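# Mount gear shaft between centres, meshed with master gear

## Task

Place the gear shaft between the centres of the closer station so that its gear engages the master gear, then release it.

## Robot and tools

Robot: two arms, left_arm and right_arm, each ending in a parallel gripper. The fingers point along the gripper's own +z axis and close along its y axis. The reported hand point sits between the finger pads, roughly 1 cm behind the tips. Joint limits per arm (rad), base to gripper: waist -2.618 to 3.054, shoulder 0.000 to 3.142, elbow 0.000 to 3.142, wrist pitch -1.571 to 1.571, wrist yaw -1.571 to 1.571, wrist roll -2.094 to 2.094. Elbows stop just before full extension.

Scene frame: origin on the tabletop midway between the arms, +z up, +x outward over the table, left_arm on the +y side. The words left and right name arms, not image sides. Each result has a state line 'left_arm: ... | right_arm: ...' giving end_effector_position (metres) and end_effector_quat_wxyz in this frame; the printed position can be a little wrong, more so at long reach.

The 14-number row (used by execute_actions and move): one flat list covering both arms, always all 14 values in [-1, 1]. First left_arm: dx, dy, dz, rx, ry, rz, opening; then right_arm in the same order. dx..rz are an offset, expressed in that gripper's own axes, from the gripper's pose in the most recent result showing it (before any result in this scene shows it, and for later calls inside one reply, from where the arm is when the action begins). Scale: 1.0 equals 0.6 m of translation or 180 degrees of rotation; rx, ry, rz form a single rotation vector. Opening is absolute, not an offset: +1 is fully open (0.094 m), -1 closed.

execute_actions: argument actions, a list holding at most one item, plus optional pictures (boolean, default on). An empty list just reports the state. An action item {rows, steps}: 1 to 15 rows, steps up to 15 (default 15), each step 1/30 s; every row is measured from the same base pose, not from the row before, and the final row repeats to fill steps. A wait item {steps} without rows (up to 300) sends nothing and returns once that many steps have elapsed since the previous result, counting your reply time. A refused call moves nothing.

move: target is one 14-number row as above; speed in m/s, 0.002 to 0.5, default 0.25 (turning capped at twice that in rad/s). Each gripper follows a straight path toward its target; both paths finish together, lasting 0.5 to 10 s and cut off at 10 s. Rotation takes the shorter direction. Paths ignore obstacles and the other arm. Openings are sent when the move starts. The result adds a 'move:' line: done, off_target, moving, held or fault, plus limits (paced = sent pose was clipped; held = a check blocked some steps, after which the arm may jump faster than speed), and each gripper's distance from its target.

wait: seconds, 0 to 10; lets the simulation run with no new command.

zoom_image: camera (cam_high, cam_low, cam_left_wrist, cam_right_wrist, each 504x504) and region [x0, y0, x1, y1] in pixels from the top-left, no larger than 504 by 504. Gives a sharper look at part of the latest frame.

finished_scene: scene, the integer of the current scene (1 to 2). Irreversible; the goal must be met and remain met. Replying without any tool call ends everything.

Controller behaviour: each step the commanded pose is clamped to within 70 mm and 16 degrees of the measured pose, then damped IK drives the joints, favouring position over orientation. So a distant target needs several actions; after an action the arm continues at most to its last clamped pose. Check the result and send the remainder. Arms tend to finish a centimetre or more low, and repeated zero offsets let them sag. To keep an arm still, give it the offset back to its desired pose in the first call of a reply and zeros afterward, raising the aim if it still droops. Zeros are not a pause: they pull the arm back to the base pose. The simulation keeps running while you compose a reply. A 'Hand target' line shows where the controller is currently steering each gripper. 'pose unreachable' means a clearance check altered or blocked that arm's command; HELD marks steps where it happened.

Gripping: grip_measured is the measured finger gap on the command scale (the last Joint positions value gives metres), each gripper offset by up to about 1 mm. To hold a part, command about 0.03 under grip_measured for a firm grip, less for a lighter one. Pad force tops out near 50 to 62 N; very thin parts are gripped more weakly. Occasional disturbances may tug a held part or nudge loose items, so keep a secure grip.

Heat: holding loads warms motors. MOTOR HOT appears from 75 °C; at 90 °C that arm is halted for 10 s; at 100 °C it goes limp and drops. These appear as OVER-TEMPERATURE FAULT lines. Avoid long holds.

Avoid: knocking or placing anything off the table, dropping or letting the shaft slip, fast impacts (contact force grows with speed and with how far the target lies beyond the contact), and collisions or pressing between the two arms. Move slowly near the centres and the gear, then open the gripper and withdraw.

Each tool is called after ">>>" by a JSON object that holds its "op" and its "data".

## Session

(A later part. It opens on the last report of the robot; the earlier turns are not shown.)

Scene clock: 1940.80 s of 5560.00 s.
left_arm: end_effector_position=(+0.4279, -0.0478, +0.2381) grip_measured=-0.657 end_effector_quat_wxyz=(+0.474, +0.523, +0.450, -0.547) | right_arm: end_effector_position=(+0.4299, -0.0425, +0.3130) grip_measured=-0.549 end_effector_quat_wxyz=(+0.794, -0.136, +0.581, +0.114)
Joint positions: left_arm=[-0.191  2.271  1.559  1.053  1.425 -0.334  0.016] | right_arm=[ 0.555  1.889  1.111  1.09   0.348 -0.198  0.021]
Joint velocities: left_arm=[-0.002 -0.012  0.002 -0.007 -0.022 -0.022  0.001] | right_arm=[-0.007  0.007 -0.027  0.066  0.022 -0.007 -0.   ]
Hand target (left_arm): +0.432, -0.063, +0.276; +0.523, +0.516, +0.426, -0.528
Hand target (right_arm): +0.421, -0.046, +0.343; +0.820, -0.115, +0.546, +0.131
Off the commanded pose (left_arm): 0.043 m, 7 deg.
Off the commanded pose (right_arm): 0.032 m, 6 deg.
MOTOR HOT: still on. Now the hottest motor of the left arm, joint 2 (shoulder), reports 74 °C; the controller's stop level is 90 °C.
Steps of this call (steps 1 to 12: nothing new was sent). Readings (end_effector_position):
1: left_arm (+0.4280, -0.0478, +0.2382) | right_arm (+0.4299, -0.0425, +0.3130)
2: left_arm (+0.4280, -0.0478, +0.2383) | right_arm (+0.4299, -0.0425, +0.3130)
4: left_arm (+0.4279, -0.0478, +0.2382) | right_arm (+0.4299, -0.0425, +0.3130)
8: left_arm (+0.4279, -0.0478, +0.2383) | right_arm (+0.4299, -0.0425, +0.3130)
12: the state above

>>> {"op": "execute_actions", "data": {"actions": [{"rows": [[-0.060,0.0205,0.032,-0.0155,-0.017,0.029,-0.70,-0.052,-0.003,0.000,0.004,-0.030,0.012,-0.55],[-0.059,0.0205,0.032,-0.0155,-0.017,0.029,-0.70,-0.0505,-0.003,0.000,0.004,-0.029,0.012,-0.55],[-0.058,0.0205,0.032,-0.0155,-0.017,0.029,-0.70,-0.049,-0.003,-0.001,0.004,-0.028,0.012,-0.55],[-0.057,0.0205,0.032,-0.0155,-0.017,0.029,-0.70,-0.0475,-0.003,-0.001,0.004,-0.027,0.012,-0.55],[-0.056,0.0205,0.032,-0.0155,-0.017,0.029,-0.70,-0.046,-0.003,-0.001,0.004,-0.026,0.012,-0.55],[-0.055,0.0205,0.032,-0.0155,-0.017,0.029,-0.70,-0.0445,-0.003,-0.002,0.004,-0.025,0.012,-0.55],[-0.054,0.0205,0.032,-0.0155,-0.017,0.029,-0.70,-0.043,-0.003,-0.002,0.004,-0.024,0.012,-0.55],[-0.053,0.0205,0.032,-0.0155,-0.017,0.029,-0.70,-0.0415,-0.003,-0.002,0.004,-0.023,0.012,-0.55],[-0.052,0.0205,0.032,-0.0155,-0.017,0.029,-0.70,-0.040,-0.003,-0.003,0.004,-0.022,0.012,-0.55],[-0.052,0.0205,0.032,-0.0155,-0.017,0.029,-0.70,-0.038,-0.003,-0.003,0.004,-0.022,0.012,-0.55],[-0.052,0.0205,0.032,-0.0155,-0.017,0.029,-0.70,-0.036,-0.003,-0.003,0.004,-0.022,0.012,-0.55]], "steps": 15}], "pictures": false}}

>>> {"op": "execute_actions", "data": {"actions": [{"steps": 15}]}}

>>> {"op": "zoom_image", "data": {"camera": "cam_high", "region": [288, 295, 328, 345]}}

Scene clock: 1952.70 s of 5560.00 s.
left_arm: end_effector_position=(+0.4279, -0.0478, +0.2368) grip_measured=-0.657 end_effector_quat_wxyz=(+0.475, +0.523, +0.448, -0.547) | right_arm: end_effector_position=(+0.4299, -0.0426, +0.3114) grip_measured=-0.549 end_effector_quat_wxyz=(+0.793, -0.137, +0.583, +0.112)
Joint positions: left_arm=[-0.191  2.278  1.559  1.077  1.425 -0.347  0.016] | right_arm=[ 0.556  1.889  1.109  1.087  0.351 -0.198  0.021]
Joint velocities: left_arm=[ 0.007  0.027 -0.012 -0.037  0.051 -0.066 -0.   ] | right_arm=[-0.017 -0.002 -0.027 -0.007 -0.007 -0.081 -0.   ]
Hand target (left_arm): +0.432, -0.064, +0.271; +0.522, +0.516, +0.425, -0.529
Hand target (right_arm): +0.423, -0.046, +0.333; +0.812, -0.117, +0.557, +0.129
Off the commanded pose (left_arm): 0.040 m, 6 deg.
Off the commanded pose (right_arm): 0.023 m, 5 deg.
MOTOR HOT: still on. Now the hottest motor of the left arm, joint 2 (shoulder), reports 74 °C; the controller's stop level is 90 °C.
Steps of this call (steps 1 to 90: nothing new was sent; then 8.40 s passed at rest; steps 91 to 105: all 15 steps of this action). Readings (end_effector_position):
91: left_arm (+0.4278, -0.0478, +0.2382) | right_arm (+0.4299, -0.0425, +0.3129)
92: left_arm (+0.4278, -0.0478, +0.2379) | right_arm (+0.4299, -0.0425, +0.3129)
94: left_arm (+0.4278, -0.0478, +0.2380) | right_arm (+0.4300, -0.0425, +0.3128)
98: left_arm (+0.4277, -0.0478, +0.2378) | right_arm (+0.4301, -0.0426, +0.3125)
105: the state above

Scene clock: 1953.20 s of 5560.00 s.
left_arm: end_effector_position=(+0.4280, -0.0479, +0.2361) grip_measured=-0.657 end_effector_quat_wxyz=(+0.475, +0.524, +0.448, -0.547) | right_arm: end_effector_position=(+0.4299, -0.0427, +0.3105) grip_measured=-0.549 end_effector_quat_wxyz=(+0.793, -0.137, +0.584, +0.112)
Joint positions: left_arm=[-0.191  2.28   1.559  1.08   1.426 -0.348  0.016] | right_arm=[ 0.556  1.889  1.107  1.086  0.351 -0.198  0.021]
Joint velocities: left_arm=[-0.007  0.002 -0.002  0.022 -0.037  0.007  0.   ] | right_arm=[ 0.002 -0.017  0.017  0.037  0.037 -0.007  0.   ]
Hand target (left_arm): +0.432, -0.064, +0.271; +0.522, +0.516, +0.425, -0.529
Hand target (right_arm): +0.423, -0.046, +0.333; +0.812, -0.117, +0.557, +0.129
Off the commanded pose (left_arm): 0.040 m, 6 deg.
Off the commanded pose (right_arm): 0.024 m, 5 deg.
MOTOR HOT: still on. Now the hottest motor of the left arm, joint 2 (shoulder), reports 74 °C; the controller's stop level is 90 °C.
Steps of this call (steps 1 to 15: nothing new was sent). Readings (end_effector_position):
1: left_arm (+0.4280, -0.0478, +0.2365) | right_arm (+0.4299, -0.0426, +0.3109)
2: left_arm (+0.4280, -0.0479, +0.2364) | right_arm (+0.4299, -0.0427, +0.3108)
4: left_arm (+0.4280, -0.0479, +0.2361) | right_arm (+0.4299, -0.0427, +0.3105)
8: left_arm (+0.4280, -0.0479, +0.2361) | right_arm (+0.4299, -0.0427, +0.3105)
15: the state above

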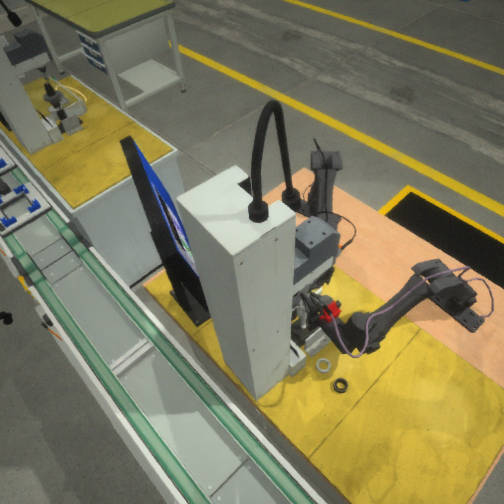

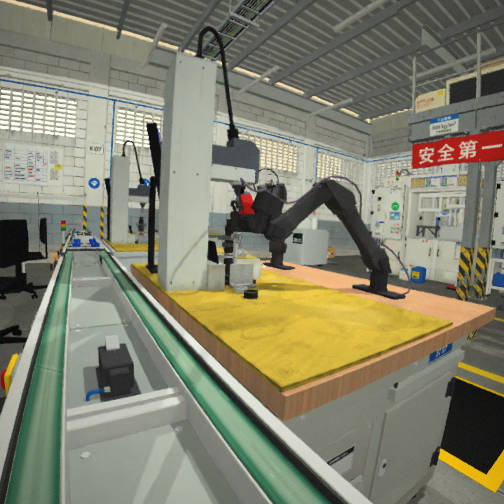

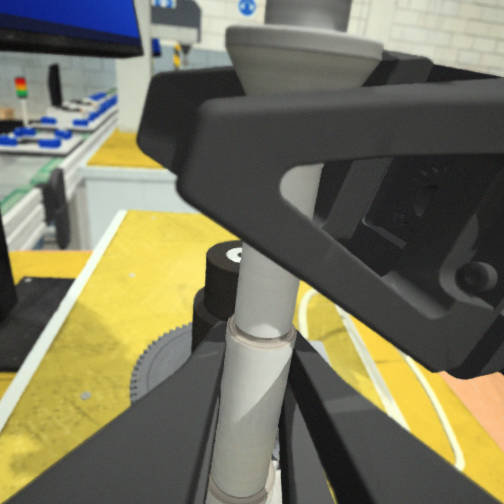

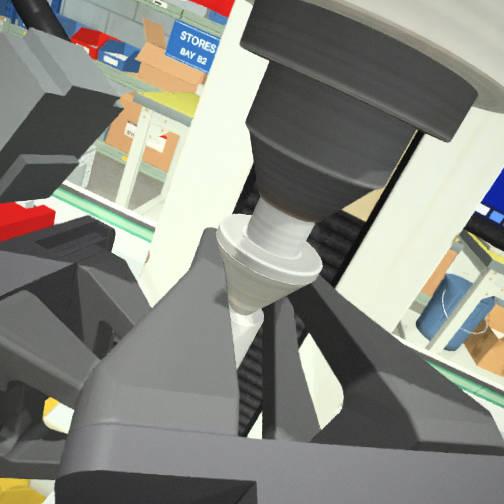

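Region (288, 295, 328, 345) of cam_high's 504x504 image, scaled by 10.080, with more detail than that image has; it fills the left 403 columns of this view, and the rest is white.

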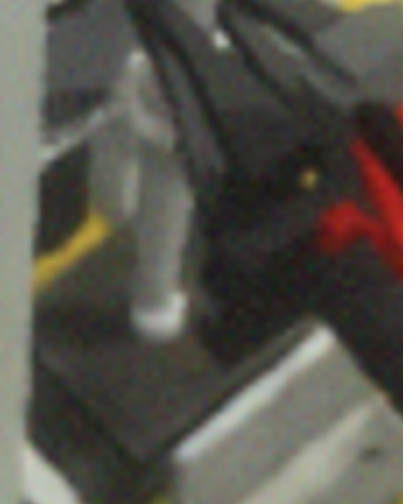

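>>> {"op": "execute_actions", "data": {"actions": [{"rows": [[-0.0545,0.020,0.031,-0.016,-0.016,0.028,-0.70,-0.039,-0.003,-0.002,0.004,-0.023,0.012,-0.55],[-0.0535,0.020,0.030,-0.016,-0.016,0.028,-0.70,-0.038,-0.003,-0.002,0.004,-0.023,0.012,-0.55],[-0.0525,0.020,0.029,-0.016,-0.016,0.028,-0.70,-0.037,-0.003,-0.002,0.004,-0.022,0.012,-0.55],[-0.0515,0.020,0.028,-0.016,-0.016,0.028,-0.70,-0.036,-0.003,-0.003,0.004,-0.022,0.012,-0.55],[-0.0505,0.020,0.027,-0.016,-0.016,0.028,-0.70,-0.035,-0.003,-0.003,0.004,-0.021,0.012,-0.55],[-0.0495,0.020,0.026,-0.016,-0.016,0.028,-0.70,-0.034,-0.003,-0.003,0.004,-0.021,0.012,-0.55],[-0.0485,0.020,0.026,-0.016,-0.016,0.028,-0.70,-0.033,-0.003,-0.004,0.004,-0.020,0.012,-0.55],[-0.0475,0.020,0.026,-0.016,-0.016,0.028,-0.70,-0.032,-0.003,-0.004,0.004,-0.020,0.012,-0.55],[-0.0465,0.020,0.026,-0.016,-0.016,0.028,-0.70,-0.031,-0.003,-0.004,0.004,-0.019,0.012,-0.55],[-0.0465,0.020,0.026,-0.016,-0.016,0.028,-0.70,-0.030,-0.003,-0.004,0.004,-0.019,0.012,-0.55]], "steps": 15}], "pictures": false}}

>>> {"op": "execute_actions", "data": {"actions": [{"steps": 15}]}}

>>> {"op": "zoom_image", "data": {"camera": "cam_high", "region": [288, 295, 328, 345]}}

Scene clock: 1963.20 s of 5560.00 s.
left_arm: end_effector_position=(+0.4281, -0.0479, +0.2334) grip_measured=-0.657 end_effector_quat_wxyz=(+0.476, +0.525, +0.446, -0.547) | right_arm: end_effector_position=(+0.4296, -0.0427, +0.3074) grip_measured=-0.549 end_effector_quat_wxyz=(+0.790, -0.139, +0.586, +0.111)
Joint positions: left_arm=[-0.191  2.289  1.559  1.096  1.427 -0.351  0.016] | right_arm=[ 0.556  1.889  1.101  1.084  0.351 -0.197  0.021]
Joint velocities: left_arm=[-0.002  0.002  0.007 -0.037  0.022 -0.007 -0.001] | right_arm=[ 0.007 -0.002  0.007  0.037 -0.022  0.022 -0.   ]
Hand target (left_arm): +0.433, -0.061, +0.266; +0.523, +0.517, +0.425, -0.528
Hand target (right_arm): +0.423, -0.046, +0.327; +0.808, -0.118, +0.564, +0.127
Off the commanded pose (left_arm): 0.036 m, 6 deg.
Off the commanded pose (right_arm): 0.021 m, 5 deg.
MOTOR HOT: still on. Now the hottest motor of the left arm, joint 2 (shoulder), reports 74 °C; the controller's stop level is 90 °C.
Steps of this call (steps 1 to 90: nothing new was sent; then 6.50 s passed at rest; steps 91 to 105: all 15 steps of this action). Readings (end_effector_position):
91: left_arm (+0.4280, -0.0479, +0.2361) | right_arm (+0.4299, -0.0426, +0.3104)
92: left_arm (+0.4280, -0.0479, +0.2361) | right_arm (+0.4299, -0.0426, +0.3104)
94: left_arm (+0.4279, -0.0478, +0.2362) | right_arm (+0.4299, -0.0426, +0.3104)
98: left_arm (+0.4280, -0.0479, +0.2356) | right_arm (+0.4300, -0.0426, +0.3102)
105: the state above

Scene clock: 1963.70 s of 5560.00 s.
left_arm: end_effector_position=(+0.4281, -0.0479, +0.2334) grip_measured=-0.657 end_effector_quat_wxyz=(+0.476, +0.525, +0.446, -0.547) | right_arm: end_effector_position=(+0.4296, -0.0427, +0.3074) grip_measured=-0.549 end_effector_quat_wxyz=(+0.790, -0.139, +0.586, +0.111)
Joint positions: left_arm=[-0.191  2.289  1.559  1.097  1.427 -0.352  0.016] | right_arm=[ 0.556  1.889  1.101  1.084  0.351 -0.197  0.021]
Joint velocities: left_arm=[ 0.022  0.002 -0.017 -0.037 -0.081 -0.007  0.   ] | right_arm=[ 0.012 -0.007  0.007  0.022 -0.037 -0.037 -0.001]
Hand target (left_arm): +0.433, -0.061, +0.266; +0.523, +0.517, +0.425, -0.528
Hand target (right_arm): +0.423, -0.046, +0.327; +0.808, -0.118, +0.564, +0.127
Off the commanded pose (left_arm): 0.036 m, 6 deg.
Off the commanded pose (right_arm): 0.021 m, 5 deg.
MOTOR HOT: still on. Now the hottest motor of the left arm, joint 2 (shoulder), reports 74 °C; the controller's stop level is 90 °C.
Steps of this call (steps 1 to 15: nothing new was sent). Readings (end_effector_position):
1: left_arm (+0.4281, -0.0479, +0.2334) | right_arm (+0.4296, -0.0427, +0.3074)
2: left_arm (+0.4281, -0.0479, +0.2334) | right_arm (+0.4296, -0.0427, +0.3074)
4: left_arm (+0.4281, -0.0479, +0.2334) | right_arm (+0.4296, -0.0427, +0.3074)
8: left_arm (+0.4281, -0.0479, +0.2334) | right_arm (+0.4296, -0.0427, +0.3074)
15: the state above

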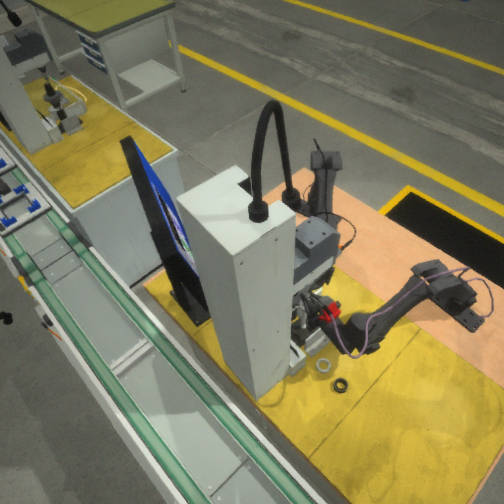

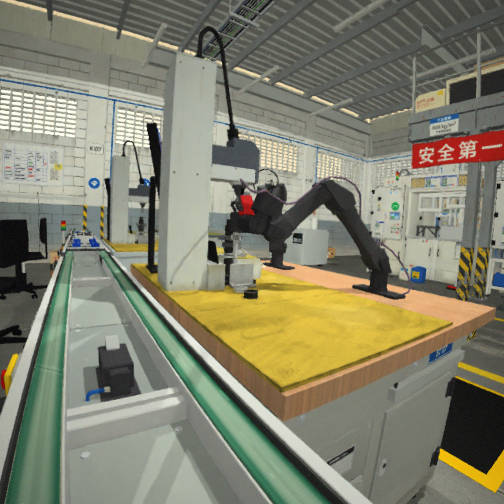

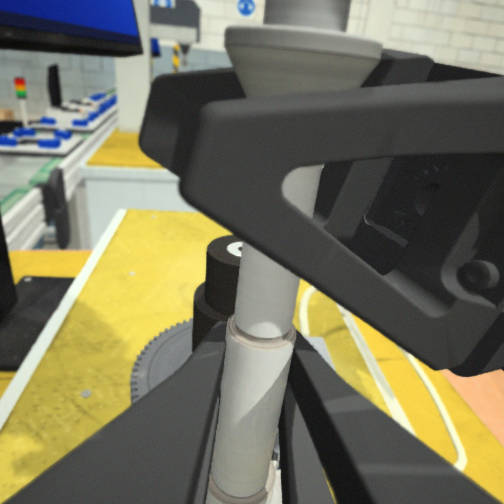

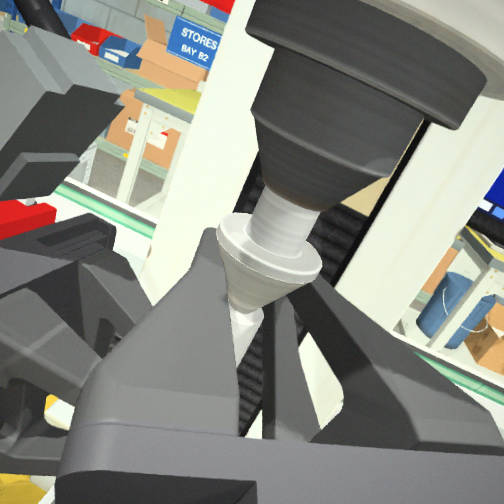

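Region (288, 295, 328, 345) of cam_high's 504x504 image, scaled by 10.080, with more detail than that image has; it fills the left 403 columns of this view, and the rest is white.

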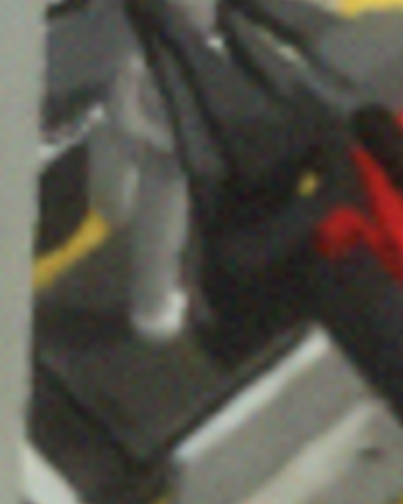

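>>> {"op": "execute_actions", "data": {"actions": [{"rows": [[-0.051,0.020,0.024,-0.016,-0.016,0.0265,-0.70,-0.035,-0.003,-0.003,0.004,-0.021,0.013,-0.55],[-0.0505,0.0195,0.022,-0.0155,-0.016,0.026,-0.70,-0.034,-0.003,-0.003,0.004,-0.021,0.013,-0.55],[-0.050,0.019,0.020,-0.015,-0.016,0.0255,-0.70,-0.033,-0.003,-0.003,0.004,-0.020,0.013,-0.55],[-0.0495,0.0185,0.018,-0.0145,-0.016,0.025,-0.70,-0.032,-0.003,-0.003,0.004,-0.020,0.013,-0.55],[-0.049,0.018,0.016,-0.014,-0.016,0.0245,-0.70,-0.031,-0.003,-0.004,0.004,-0.019,0.013,-0.55],[-0.0485,0.0175,0.014,-0.014,-0.016,0.024,-0.70,-0.030,-0.003,-0.004,0.004,-0.019,0.013,-0.55],[-0.048,0.017,0.012,-0.014,-0.016,0.0235,-0.70,-0.029,-0.003,-0.004,0.004,-0.018,0.013,-0.55],[-0.0475,0.017,0.010,-0.014,-0.016,0.023,-0.70,-0.028,-0.003,-0.004,0.004,-0.018,0.013,-0.55],[-0.047,0.017,0.008,-0.014,-0.016,0.023,-0.70,-0.027,-0.003,-0.004,0.004,-0.018,0.013,-0.55]], "steps": 15}], "pictures": false}}

>>> {"op": "execute_actions", "data": {"actions": [{"steps": 15}]}}

>>> {"op": "zoom_image", "data": {"camera": "cam_high", "region": [288, 295, 328, 345]}}

Scene clock: 1974.90 s of 5560.00 s.
left_arm: end_effector_position=(+0.4278, -0.0478, +0.2332) grip_measured=-0.657 end_effector_quat_wxyz=(+0.478, +0.522, +0.445, -0.549) | right_arm: end_effector_position=(+0.4296, -0.0427, +0.3074) grip_measured=-0.549 end_effector_quat_wxyz=(+0.790, -0.137, +0.587, +0.113)
Joint positions: left_arm=[-0.191  2.301  1.559  1.159  1.424 -0.402  0.016] | right_arm=[ 0.556  1.889  1.101  1.084  0.351 -0.193  0.021]
Joint velocities: left_arm=[-0.002  0.012  0.002  0.11  -0.007 -0.051  0.   ] | right_arm=[-0.002 -0.002 -0.017  0.022 -0.051  0.051 -0.   ]
Hand target (left_arm): +0.434, -0.051, +0.263; +0.517, +0.517, +0.426, -0.533
Hand target (right_arm): +0.424, -0.046, +0.322; +0.805, -0.119, +0.568, +0.127
Off the commanded pose (left_arm): 0.031 m, 5 deg.
Off the commanded pose (right_arm): 0.016 m, 4 deg.
MOTOR HOT: still on. Now the hottest motor of the left arm, joint 2 (shoulder), reports 74 °C; the controller's stop level is 90 °C.
Steps of this call (steps 1 to 90: nothing new was sent; then 7.70 s passed at rest; steps 91 to 105: all 15 steps of this action). Readings (end_effector_position):
91: left_arm (+0.4281, -0.0479, +0.2335) | right_arm (+0.4296, -0.0427, +0.3074)
92: left_arm (+0.4281, -0.0479, +0.2334) | right_arm (+0.4296, -0.0427, +0.3074)
94: left_arm (+0.4280, -0.0479, +0.2334) | right_arm (+0.4296, -0.0427, +0.3074)
98: left_arm (+0.4280, -0.0477, +0.2333) | right_arm (+0.4296, -0.0427, +0.3074)
105: the state above

Scene clock: 1975.40 s of 5560.00 s.
left_arm: end_effector_position=(+0.4279, -0.0477, +0.2333) grip_measured=-0.657 end_effector_quat_wxyz=(+0.478, +0.521, +0.444, -0.549) | right_arm: end_effector_position=(+0.4296, -0.0427, +0.3074) grip_measured=-0.549 end_effector_quat_wxyz=(+0.790, -0.137, +0.587, +0.113)
Joint positions: left_arm=[-0.191  2.303  1.559  1.17   1.422 -0.412  0.016] | right_arm=[ 0.556  1.889  1.101  1.084  0.351 -0.193  0.021]
Joint velocities: left_arm=[-0.002  0.007 -0.012 -0.066 -0.007 -0.022  0.   ] | right_arm=[-0.037 -0.007  0.002 -0.007  0.007 -0.051 -0.   ]
Hand target (left_arm): +0.434, -0.051, +0.263; +0.517, +0.516, +0.426, -0.533
Hand target (right_arm): +0.424, -0.046, +0.322; +0.805, -0.119, +0.568, +0.127
Off the commanded pose (left_arm): 0.031 m, 5 deg.
Off the commanded pose (right_arm): 0.016 m, 4 deg.
MOTOR HOT: still on. Now the hottest motor of the left arm, joint 2 (shoulder), reports 74 °C; the controller's stop level is 90 °C.
Steps of this call (steps 1 to 15: nothing new was sent). Readings (end_effector_position):
1: left_arm (+0.4278, -0.0478, +0.2333) | right_arm (+0.4296, -0.0427, +0.3074)
2: left_arm (+0.4279, -0.0478, +0.2334) | right_arm (+0.4296, -0.0427, +0.3074)
4: left_arm (+0.4279, -0.0478, +0.2333) | right_arm (+0.4296, -0.0427, +0.3074)
8: left_arm (+0.4278, -0.0477, +0.2333) | right_arm (+0.4296, -0.0427, +0.3074)
15: the state above

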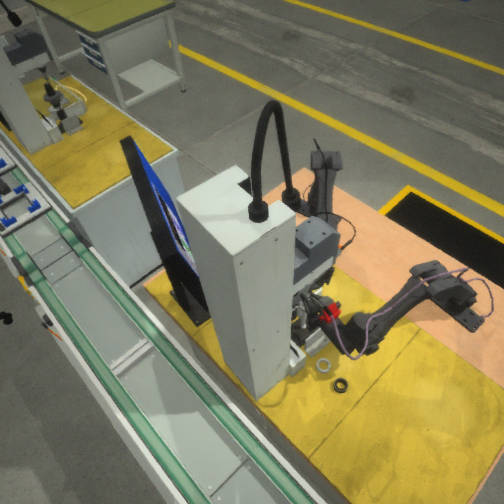

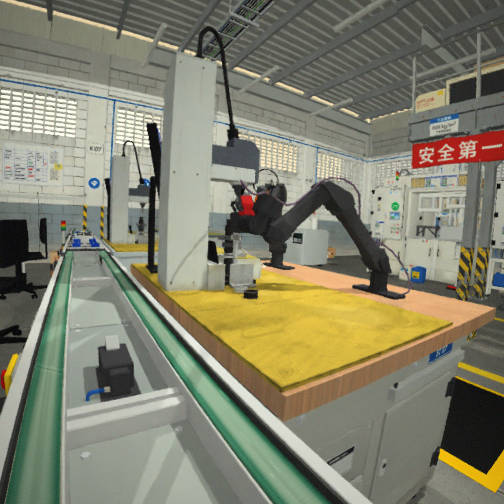

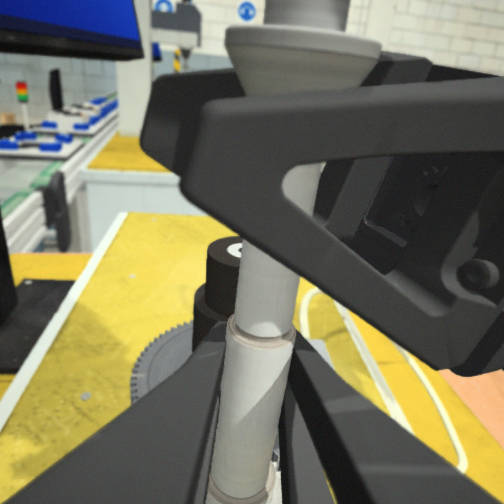

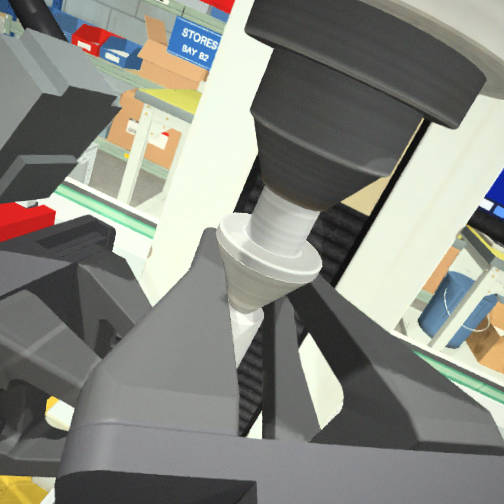

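Region (288, 295, 328, 345) of cam_high's 504x504 image, scaled by 10.080, with more detail than that image has; it fills the left 403 columns of this view, and the rest is white.

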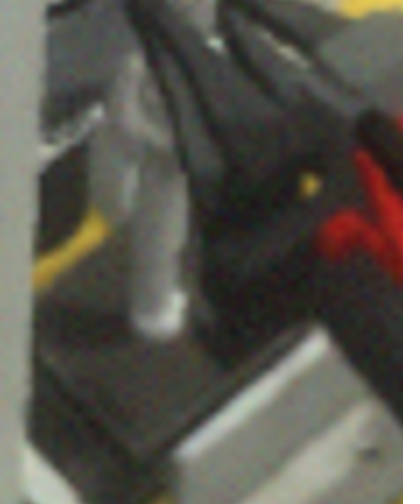

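>>> {"op": "execute_actions", "data": {"actions": [{"rows": [[-0.047,0.017,0.007,-0.013,-0.013,0.023,-0.70,-0.030,-0.003,-0.003,0.004,-0.019,0.012,-0.55],[-0.047,0.017,0.006,-0.013,-0.013,0.023,-0.70,-0.034,-0.003,-0.002,0.004,-0.021,0.012,-0.55],[-0.047,0.017,0.005,-0.013,-0.013,0.023,-0.70,-0.038,-0.003,-0.001,0.004,-0.023,0.012,-0.55],[-0.047,0.016,0.004,-0.012,-0.013,0.022,-0.70,-0.042,-0.003,0.000,0.004,-0.025,0.012,-0.55],[-0.047,0.016,0.003,-0.012,-0.013,0.021,-0.70,-0.046,-0.003,0.001,0.004,-0.027,0.012,-0.55],[-0.047,0.015,0.002,-0.011,-0.013,0.020,-0.70,-0.050,-0.003,0.002,0.004,-0.029,0.012,-0.55],[-0.047,0.015,0.002,-0.011,-0.013,0.019,-0.70,-0.054,-0.003,0.003,0.004,-0.031,0.012,-0.55],[-0.047,0.014,0.002,-0.010,-0.013,0.018,-0.70,-0.058,-0.003,0.004,0.004,-0.033,0.012,-0.55],[-0.047,0.014,0.002,-0.010,-0.013,0.017,-0.70,-0.062,-0.003,0.005,0.004,-0.035,0.012,-0.55],[-0.047,0.013,0.002,-0.010,-0.013,0.016,-0.70,-0.066,-0.003,0.006,0.004,-0.036,0.012,-0.55],[-0.047,0.013,0.002,-0.010,-0.013,0.016,-0.70,-0.070,-0.003,0.007,0.004,-0.037,0.012,-0.55]], "steps": 15}], "pictures": false}}

>>> {"op": "execute_actions", "data": {"actions": [{"steps": 15}]}}

>>> {"op": "zoom_image", "data": {"camera": "cam_high", "region": [288, 295, 328, 345]}}

Scene clock: 1998.13 s of 5560.00 s.
left_arm: end_effector_position=(+0.4261, -0.0472, +0.2325) grip_measured=-0.657 end_effector_quat_wxyz=(+0.468, +0.517, +0.450, -0.559) | right_arm: end_effector_position=(+0.4297, -0.0427, +0.3071) grip_measured=-0.549 end_effector_quat_wxyz=(+0.790, -0.138, +0.587, +0.112)
Joint positions: left_arm=[-0.191  2.31   1.559  1.209  1.43  -0.472  0.016] | right_arm=[ 0.556  1.889  1.101  1.083  0.351 -0.195  0.021]
Joint velocities: left_arm=[-0.002 -0.007 -0.002 -0.022 -0.007  0.022  0.   ] | right_arm=[-0.022  0.002  0.002 -0.007 -0.066 -0.066  0.   ]
Hand target (left_arm): +0.432, -0.047, +0.262; +0.509, +0.514, +0.430, -0.541
Hand target (right_arm): +0.421, -0.045, +0.348; +0.821, -0.114, +0.544, +0.131
Off the commanded pose (left_arm): 0.031 m, 6 deg.
Off the commanded pose (right_arm): 0.043 m, 7 deg.
MOTOR HOT: still on. Now the hottest motor of the left arm, joint 2 (shoulder), reports 74 °C; the controller's stop level is 90 °C.
Steps of this call (steps 1 to 90: nothing new was sent; then 19.23 s passed at rest; steps 91 to 105: all 15 steps of this action). Readings (end_effector_position):
91: left_arm (+0.4279, -0.0477, +0.2334) | right_arm (+0.4296, -0.0427, +0.3074)
92: left_arm (+0.4279, -0.0475, +0.2335) | right_arm (+0.4296, -0.0427, +0.3074)
94: left_arm (+0.4278, -0.0475, +0.2333) | right_arm (+0.4296, -0.0427, +0.3074)
98: left_arm (+0.4273, -0.0474, +0.2332) | right_arm (+0.4296, -0.0427, +0.3074)
105: the state above

Scene clock: 1998.63 s of 5560.00 s.
left_arm: end_effector_position=(+0.4261, -0.0472, +0.2326) grip_measured=-0.657 end_effector_quat_wxyz=(+0.468, +0.516, +0.450, -0.559) | right_arm: end_effector_position=(+0.4297, -0.0427, +0.3071) grip_measured=-0.549 end_effector_quat_wxyz=(+0.790, -0.138, +0.587, +0.112)
Joint positions: left_arm=[-0.191  2.311  1.559  1.213  1.429 -0.477  0.016] | right_arm=[ 0.556  1.889  1.101  1.083  0.351 -0.195  0.021]
Joint velocities: left_arm=[ 0.007 -0.027 -0.002  0.051 -0.081  0.037  0.   ] | right_arm=[-0.007  0.007  0.012 -0.051  0.022  0.051  0.001]
Hand target (left_arm): +0.433, -0.047, +0.262; +0.509, +0.514, +0.430, -0.541
Hand target (right_arm): +0.421, -0.045, +0.348; +0.821, -0.114, +0.544, +0.131
Off the commanded pose (left_arm): 0.030 m, 6 deg.
Off the commanded pose (right_arm): 0.043 m, 7 deg.
MOTOR HOT: still on. Now the hottest motor of the left arm, joint 2 (shoulder), reports 74 °C; the controller's stop level is 90 °C.
Steps of this call (steps 1 to 15: nothing new was sent). Readings (end_effector_position):
1: left_arm (+0.4261, -0.0472, +0.2324) | right_arm (+0.4297, -0.0427, +0.3071)
2: left_arm (+0.4261, -0.0472, +0.2325) | right_arm (+0.4297, -0.0427, +0.3071)
4: left_arm (+0.4261, -0.0472, +0.2324) | right_arm (+0.4297, -0.0427, +0.3071)
8: left_arm (+0.4261, -0.0472, +0.2325) | right_arm (+0.4297, -0.0427, +0.3071)
15: the state above

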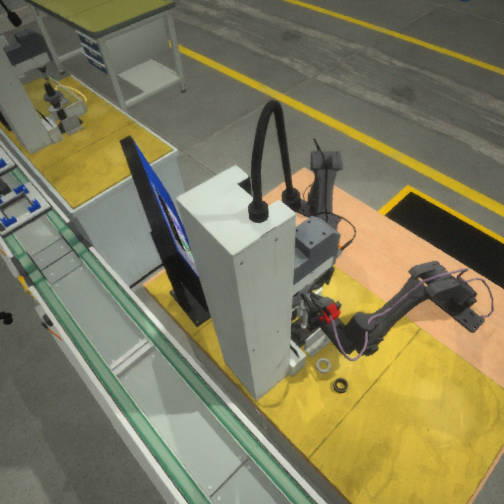

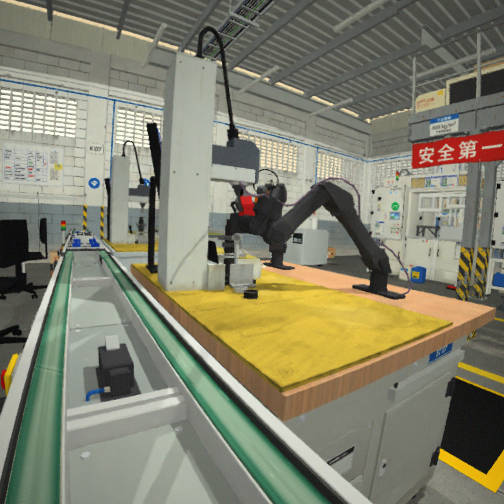

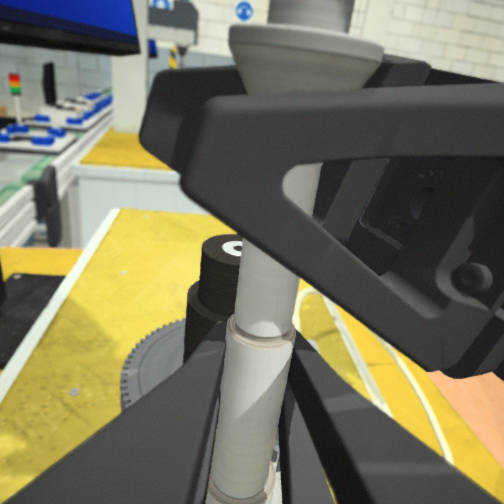

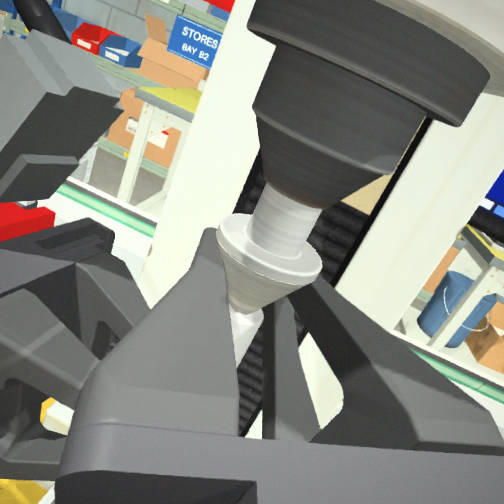

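Region (288, 295, 328, 345) of cam_high's 504x504 image, scaled by 10.080, with more detail than that image has; it fills the left 403 columns of this view, and the rest is white.

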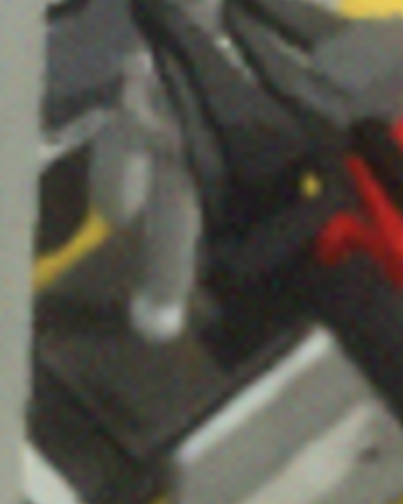

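>>> {"op": "execute_actions", "data": {"actions": [{"rows": [[-0.048,0.016,0.003,-0.011,-0.013,0.027,-0.70,-0.068,-0.003,0.006,0.004,-0.036,0.012,-0.55],[-0.048,0.016,0.003,-0.011,-0.013,0.0275,-0.70,-0.065,-0.003,0.005,0.004,-0.035,0.012,-0.55],[-0.048,0.016,0.003,-0.011,-0.013,0.028,-0.70,-0.062,-0.003,0.004,0.004,-0.034,0.012,-0.55],[-0.048,0.016,0.003,-0.011,-0.013,0.0285,-0.70,-0.059,-0.003,0.003,0.004,-0.032,0.012,-0.55],[-0.048,0.016,0.003,-0.011,-0.013,0.029,-0.70,-0.056,-0.003,0.003,0.004,-0.031,0.012,-0.55],[-0.048,0.016,0.003,-0.011,-0.013,0.0295,-0.70,-0.053,-0.003,0.002,0.004,-0.030,0.012,-0.55],[-0.048,0.016,0.003,-0.011,-0.013,0.030,-0.70,-0.050,-0.003,0.001,0.004,-0.028,0.012,-0.55],[-0.048,0.016,0.003,-0.011,-0.013,0.030,-0.70,-0.047,-0.003,0.000,0.004,-0.027,0.012,-0.55],[-0.048,0.016,0.003,-0.011,-0.013,0.030,-0.70,-0.044,-0.003,0.000,0.004,-0.026,0.012,-0.55],[-0.048,0.016,0.003,-0.011,-0.013,0.030,-0.70,-0.042,-0.003,-0.001,0.004,-0.025,0.012,-0.55]], "steps": 15}], "pictures": false}}

>>> {"op": "execute_actions", "data": {"actions": [{"steps": 15}]}}

>>> {"op": "zoom_image", "data": {"camera": "cam_high", "region": [288, 295, 328, 345]}}

Scene clock: 2012.53 s of 5560.00 s.
left_arm: end_effector_position=(+0.4262, -0.0472, +0.2324) grip_measured=-0.657 end_effector_quat_wxyz=(+0.466, +0.519, +0.448, -0.559) | right_arm: end_effector_position=(+0.4298, -0.0427, +0.3068) grip_measured=-0.549 end_effector_quat_wxyz=(+0.790, -0.138, +0.587, +0.112)
Joint positions: left_arm=[-0.19   2.318  1.57   1.222  1.437 -0.487  0.016] | right_arm=[ 0.556  1.889  1.101  1.082  0.351 -0.195  0.021]
Joint velocities: left_arm=[ 0.007 -0.007  0.007 -0.022  0.037  0.037  0.   ] | right_arm=[-0.022  0.012 -0.012 -0.007  0.007 -0.051 -0.   ]
Hand target (left_arm): +0.433, -0.047, +0.262; +0.511, +0.518, +0.425, -0.538
Hand target (right_arm): +0.423, -0.045, +0.331; +0.810, -0.118, +0.559, +0.128
Off the commanded pose (left_arm): 0.031 m, 6 deg.
Off the commanded pose (right_arm): 0.026 m, 5 deg.
MOTOR HOT: still on. Now the hottest motor of the left arm, joint 2 (shoulder), reports 74 °C; the controller's stop level is 90 °C.
Steps of this call (steps 1 to 90: nothing new was sent; then 10.40 s passed at rest; steps 91 to 105: all 15 steps of this action). Readings (end_effector_position):
91: left_arm (+0.4263, -0.0473, +0.2325) | right_arm (+0.4297, -0.0427, +0.3071)
92: left_arm (+0.4262, -0.0473, +0.2325) | right_arm (+0.4297, -0.0427, +0.3071)
94: left_arm (+0.4263, -0.0472, +0.2324) | right_arm (+0.4297, -0.0426, +0.3069)
98: left_arm (+0.4262, -0.0472, +0.2325) | right_arm (+0.4298, -0.0427, +0.3068)
105: the state above

Scene clock: 2013.03 s of 5560.00 s.
left_arm: end_effector_position=(+0.4262, -0.0472, +0.2326) grip_measured=-0.657 end_effector_quat_wxyz=(+0.466, +0.519, +0.447, -0.559) | right_arm: end_effector_position=(+0.4298, -0.0427, +0.3068) grip_measured=-0.549 end_effector_quat_wxyz=(+0.790, -0.138, +0.587, +0.112)
Joint positions: left_arm=[-0.19   2.318  1.571  1.222  1.437 -0.487  0.016] | right_arm=[ 0.556  1.889  1.101  1.082  0.351 -0.195  0.021]
Joint velocities: left_arm=[ 0.007  0.012  0.007 -0.022 -0.037 -0.081  0.001] | right_arm=[ 0.002 -0.007 -0.002 -0.037 -0.022 -0.051 -0.   ]
Hand target (left_arm): +0.433, -0.047, +0.262; +0.511, +0.518, +0.425, -0.538
Hand target (right_arm): +0.423, -0.045, +0.331; +0.810, -0.118, +0.559, +0.128
Off the commanded pose (left_arm): 0.030 m, 6 deg.
Off the commanded pose (right_arm): 0.026 m, 5 deg.
MOTOR HOT: still on. Now the hottest motor of the left arm, joint 2 (shoulder), reports 74 °C; the controller's stop level is 90 °C.
Steps of this call (steps 1 to 15: nothing new was sent). Readings (end_effector_position):
1: left_arm (+0.4263, -0.0473, +0.2325) | right_arm (+0.4298, -0.0427, +0.3068)
2: left_arm (+0.4262, -0.0472, +0.2326) | right_arm (+0.4298, -0.0427, +0.3068)
4: left_arm (+0.4262, -0.0472, +0.2326) | right_arm (+0.4298, -0.0427, +0.3068)
8: left_arm (+0.4262, -0.0472, +0.2326) | right_arm (+0.4298, -0.0427, +0.3068)
15: the state above

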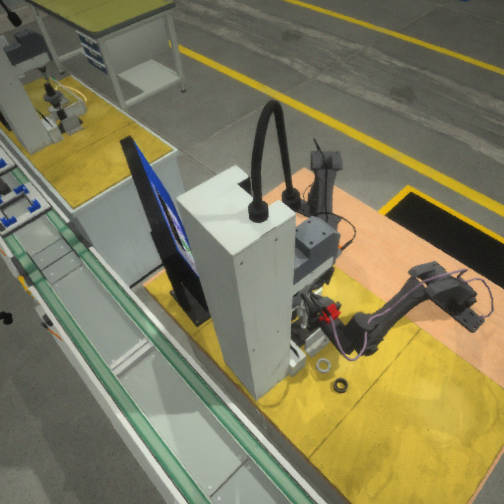

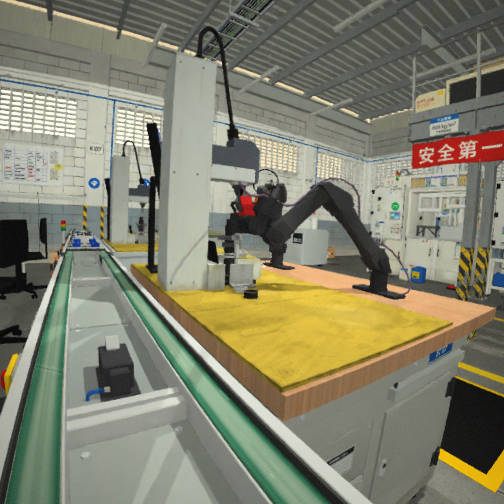

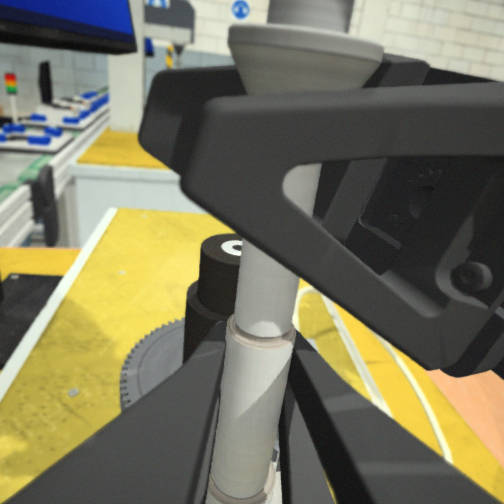

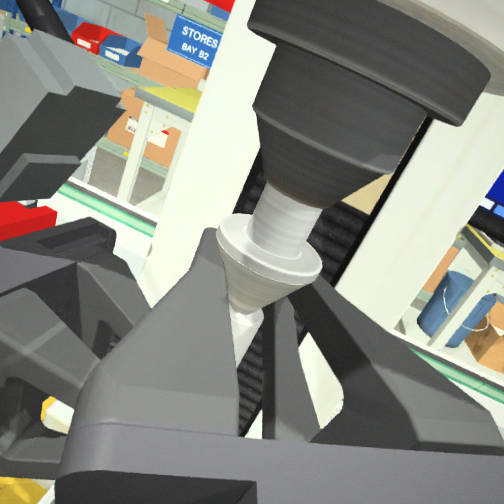

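Region (288, 295, 328, 345) of cam_high's 504x504 image, scaled by 10.080, with more detail than that image has; it fills the left 403 columns of this view, and the rest is white.

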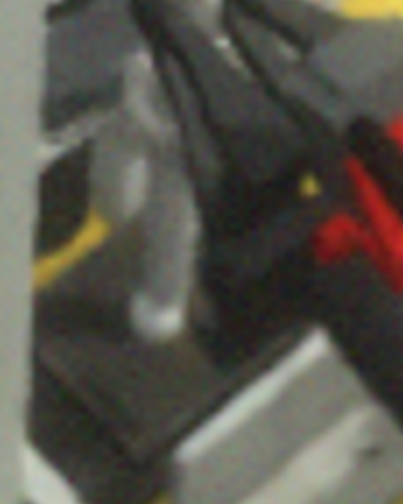

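>>> {"op": "execute_actions", "data": {"actions": [{"rows": [[-0.048,0.016,0.003,-0.013,-0.0125,0.029,-0.70,-0.041,-0.003,-0.001,0.004,-0.025,0.012,-0.55],[-0.0475,0.016,0.003,-0.013,-0.012,0.029,-0.70,-0.0395,-0.003,-0.001,0.004,-0.024,0.012,-0.55],[-0.047,0.016,0.003,-0.013,-0.0115,0.029,-0.70,-0.038,-0.003,-0.002,0.004,-0.023,0.012,-0.55],[-0.0465,0.016,0.003,-0.013,-0.011,0.029,-0.70,-0.0365,-0.003,-0.002,0.004,-0.022,0.012,-0.55],[-0.046,0.016,0.003,-0.013,-0.0105,0.029,-0.70,-0.035,-0.003,-0.002,0.004,-0.021,0.012,-0.55],[-0.0455,0.016,0.003,-0.013,-0.010,0.029,-0.70,-0.0335,-0.003,-0.003,0.004,-0.020,0.012,-0.55],[-0.045,0.016,0.003,-0.013,-0.0095,0.029,-0.70,-0.032,-0.003,-0.003,0.004,-0.019,0.012,-0.55],[-0.0445,0.016,0.003,-0.013,-0.009,0.029,-0.70,-0.0305,-0.003,-0.003,0.004,-0.019,0.012,-0.55],[-0.044,0.016,0.003,-0.013,-0.009,0.029,-0.70,-0.029,-0.003,-0.004,0.004,-0.018,0.012,-0.55],[-0.044,0.016,0.003,-0.013,-0.009,0.029,-0.70,-0.027,-0.003,-0.004,0.004,-0.018,0.012,-0.55]], "steps": 15}], "pictures": false}}

>>> {"op": "execute_actions", "data": {"actions": [{"steps": 15}]}}

>>> {"op": "zoom_image", "data": {"camera": "cam_high", "region": [288, 295, 328, 345]}}

Scene clock: 2022.53 s of 5560.00 s.
left_arm: end_effector_position=(+0.4264, -0.0474, +0.2304) grip_measured=-0.657 end_effector_quat_wxyz=(+0.466, +0.522, +0.447, -0.558) | right_arm: end_effector_position=(+0.4296, -0.0428, +0.3041) grip_measured=-0.549 end_effector_quat_wxyz=(+0.788, -0.139, +0.590, +0.110)
Joint positions: left_arm=[-0.19   2.318  1.571  1.2    1.441 -0.462  0.016] | right_arm=[ 0.557  1.889  1.096  1.079  0.354 -0.193  0.021]
Joint velocities: left_arm=[ 0.007 -0.007 -0.007 -0.022  0.007  0.022  0.   ] | right_arm=[ 0.007  0.007  0.002  0.022 -0.037  0.022  0.   ]
Hand target (left_arm): +0.434, -0.048, +0.259; +0.508, +0.521, +0.427, -0.536
Hand target (right_arm): +0.424, -0.046, +0.322; +0.804, -0.119, +0.569, +0.126
Off the commanded pose (left_arm): 0.030 m, 6 deg.
Off the commanded pose (right_arm): 0.019 m, 4 deg.
MOTOR HOT: still on. Now the hottest motor of the left arm, joint 2 (shoulder), reports 74 °C; the controller's stop level is 90 °C.
Steps of this call (steps 1 to 90: nothing new was sent; then 6.00 s passed at rest; steps 91 to 105: all 15 steps of this action). Readings (end_effector_position):
91: left_arm (+0.4262, -0.0472, +0.2325) | right_arm (+0.4298, -0.0427, +0.3068)
92: left_arm (+0.4262, -0.0472, +0.2325) | right_arm (+0.4298, -0.0427, +0.3068)
94: left_arm (+0.4262, -0.0472, +0.2325) | right_arm (+0.4298, -0.0427, +0.3067)
98: left_arm (+0.4263, -0.0473, +0.2319) | right_arm (+0.4298, -0.0426, +0.3061)
105: the state above

Scene clock: 2023.03 s of 5560.00 s.
left_arm: end_effector_position=(+0.4265, -0.0474, +0.2302) grip_measured=-0.657 end_effector_quat_wxyz=(+0.466, +0.522, +0.447, -0.558) | right_arm: end_effector_position=(+0.4296, -0.0428, +0.3041) grip_measured=-0.549 end_effector_quat_wxyz=(+0.788, -0.139, +0.590, +0.111)
Joint positions: left_arm=[-0.19   2.318  1.571  1.198  1.442 -0.459  0.016] | right_arm=[ 0.557  1.889  1.096  1.079  0.354 -0.193  0.021]
Joint velocities: left_arm=[ 0.017  0.002  0.002 -0.007  0.007  0.081 -0.   ] | right_arm=[-0.002  0.012 -0.022 -0.022  0.022 -0.022 -0.001]
Hand target (left_arm): +0.434, -0.048, +0.259; +0.508, +0.521, +0.427, -0.536
Hand target (right_arm): +0.424, -0.046, +0.322; +0.804, -0.119, +0.569, +0.126
Off the commanded pose (left_arm): 0.030 m, 6 deg.
Off the commanded pose (right_arm): 0.019 m, 4 deg.
MOTOR HOT: still on. Now the hottest motor of the left arm, joint 2 (shoulder), reports 74 °C; the controller's stop level is 90 °C.
Steps of this call (steps 1 to 15: nothing new was sent). Readings (end_effector_position):
1: left_arm (+0.4264, -0.0474, +0.2303) | right_arm (+0.4296, -0.0428, +0.3041)
2: left_arm (+0.4264, -0.0474, +0.2303) | right_arm (+0.4296, -0.0428, +0.3041)
4: left_arm (+0.4265, -0.0474, +0.2302) | right_arm (+0.4296, -0.0428, +0.3041)
8: left_arm (+0.4265, -0.0474, +0.2302) | right_arm (+0.4296, -0.0428, +0.3041)
15: the state above

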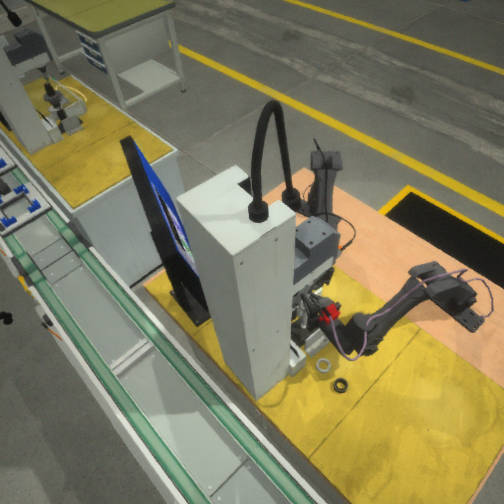

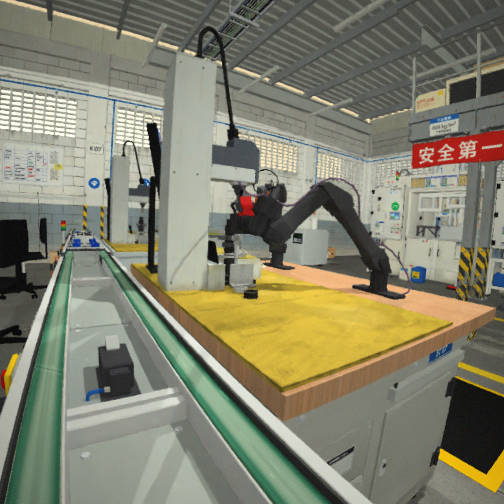

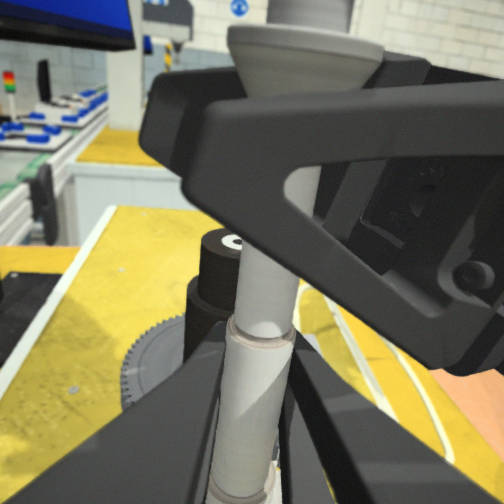

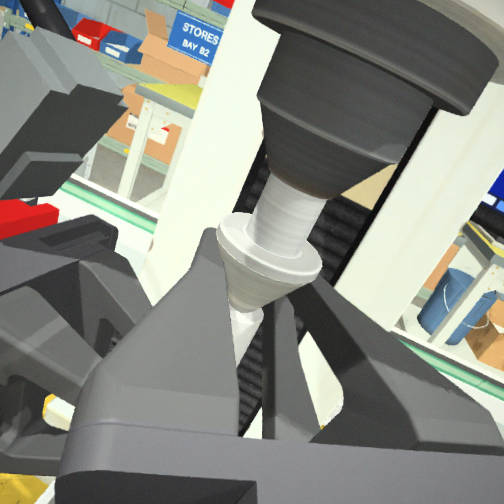

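Region (288, 295, 328, 345) of cam_high's 504x504 image, scaled by 10.080, with more detail than that image has; it fills the left 403 columns of this view, and the rest is white.

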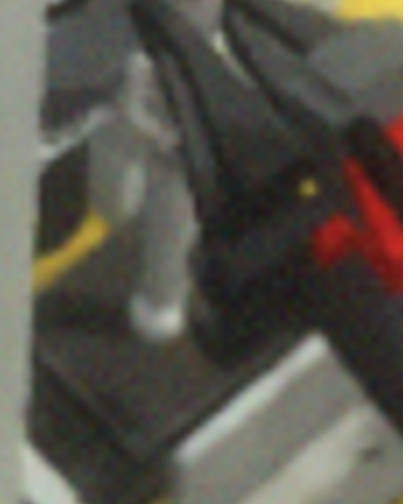

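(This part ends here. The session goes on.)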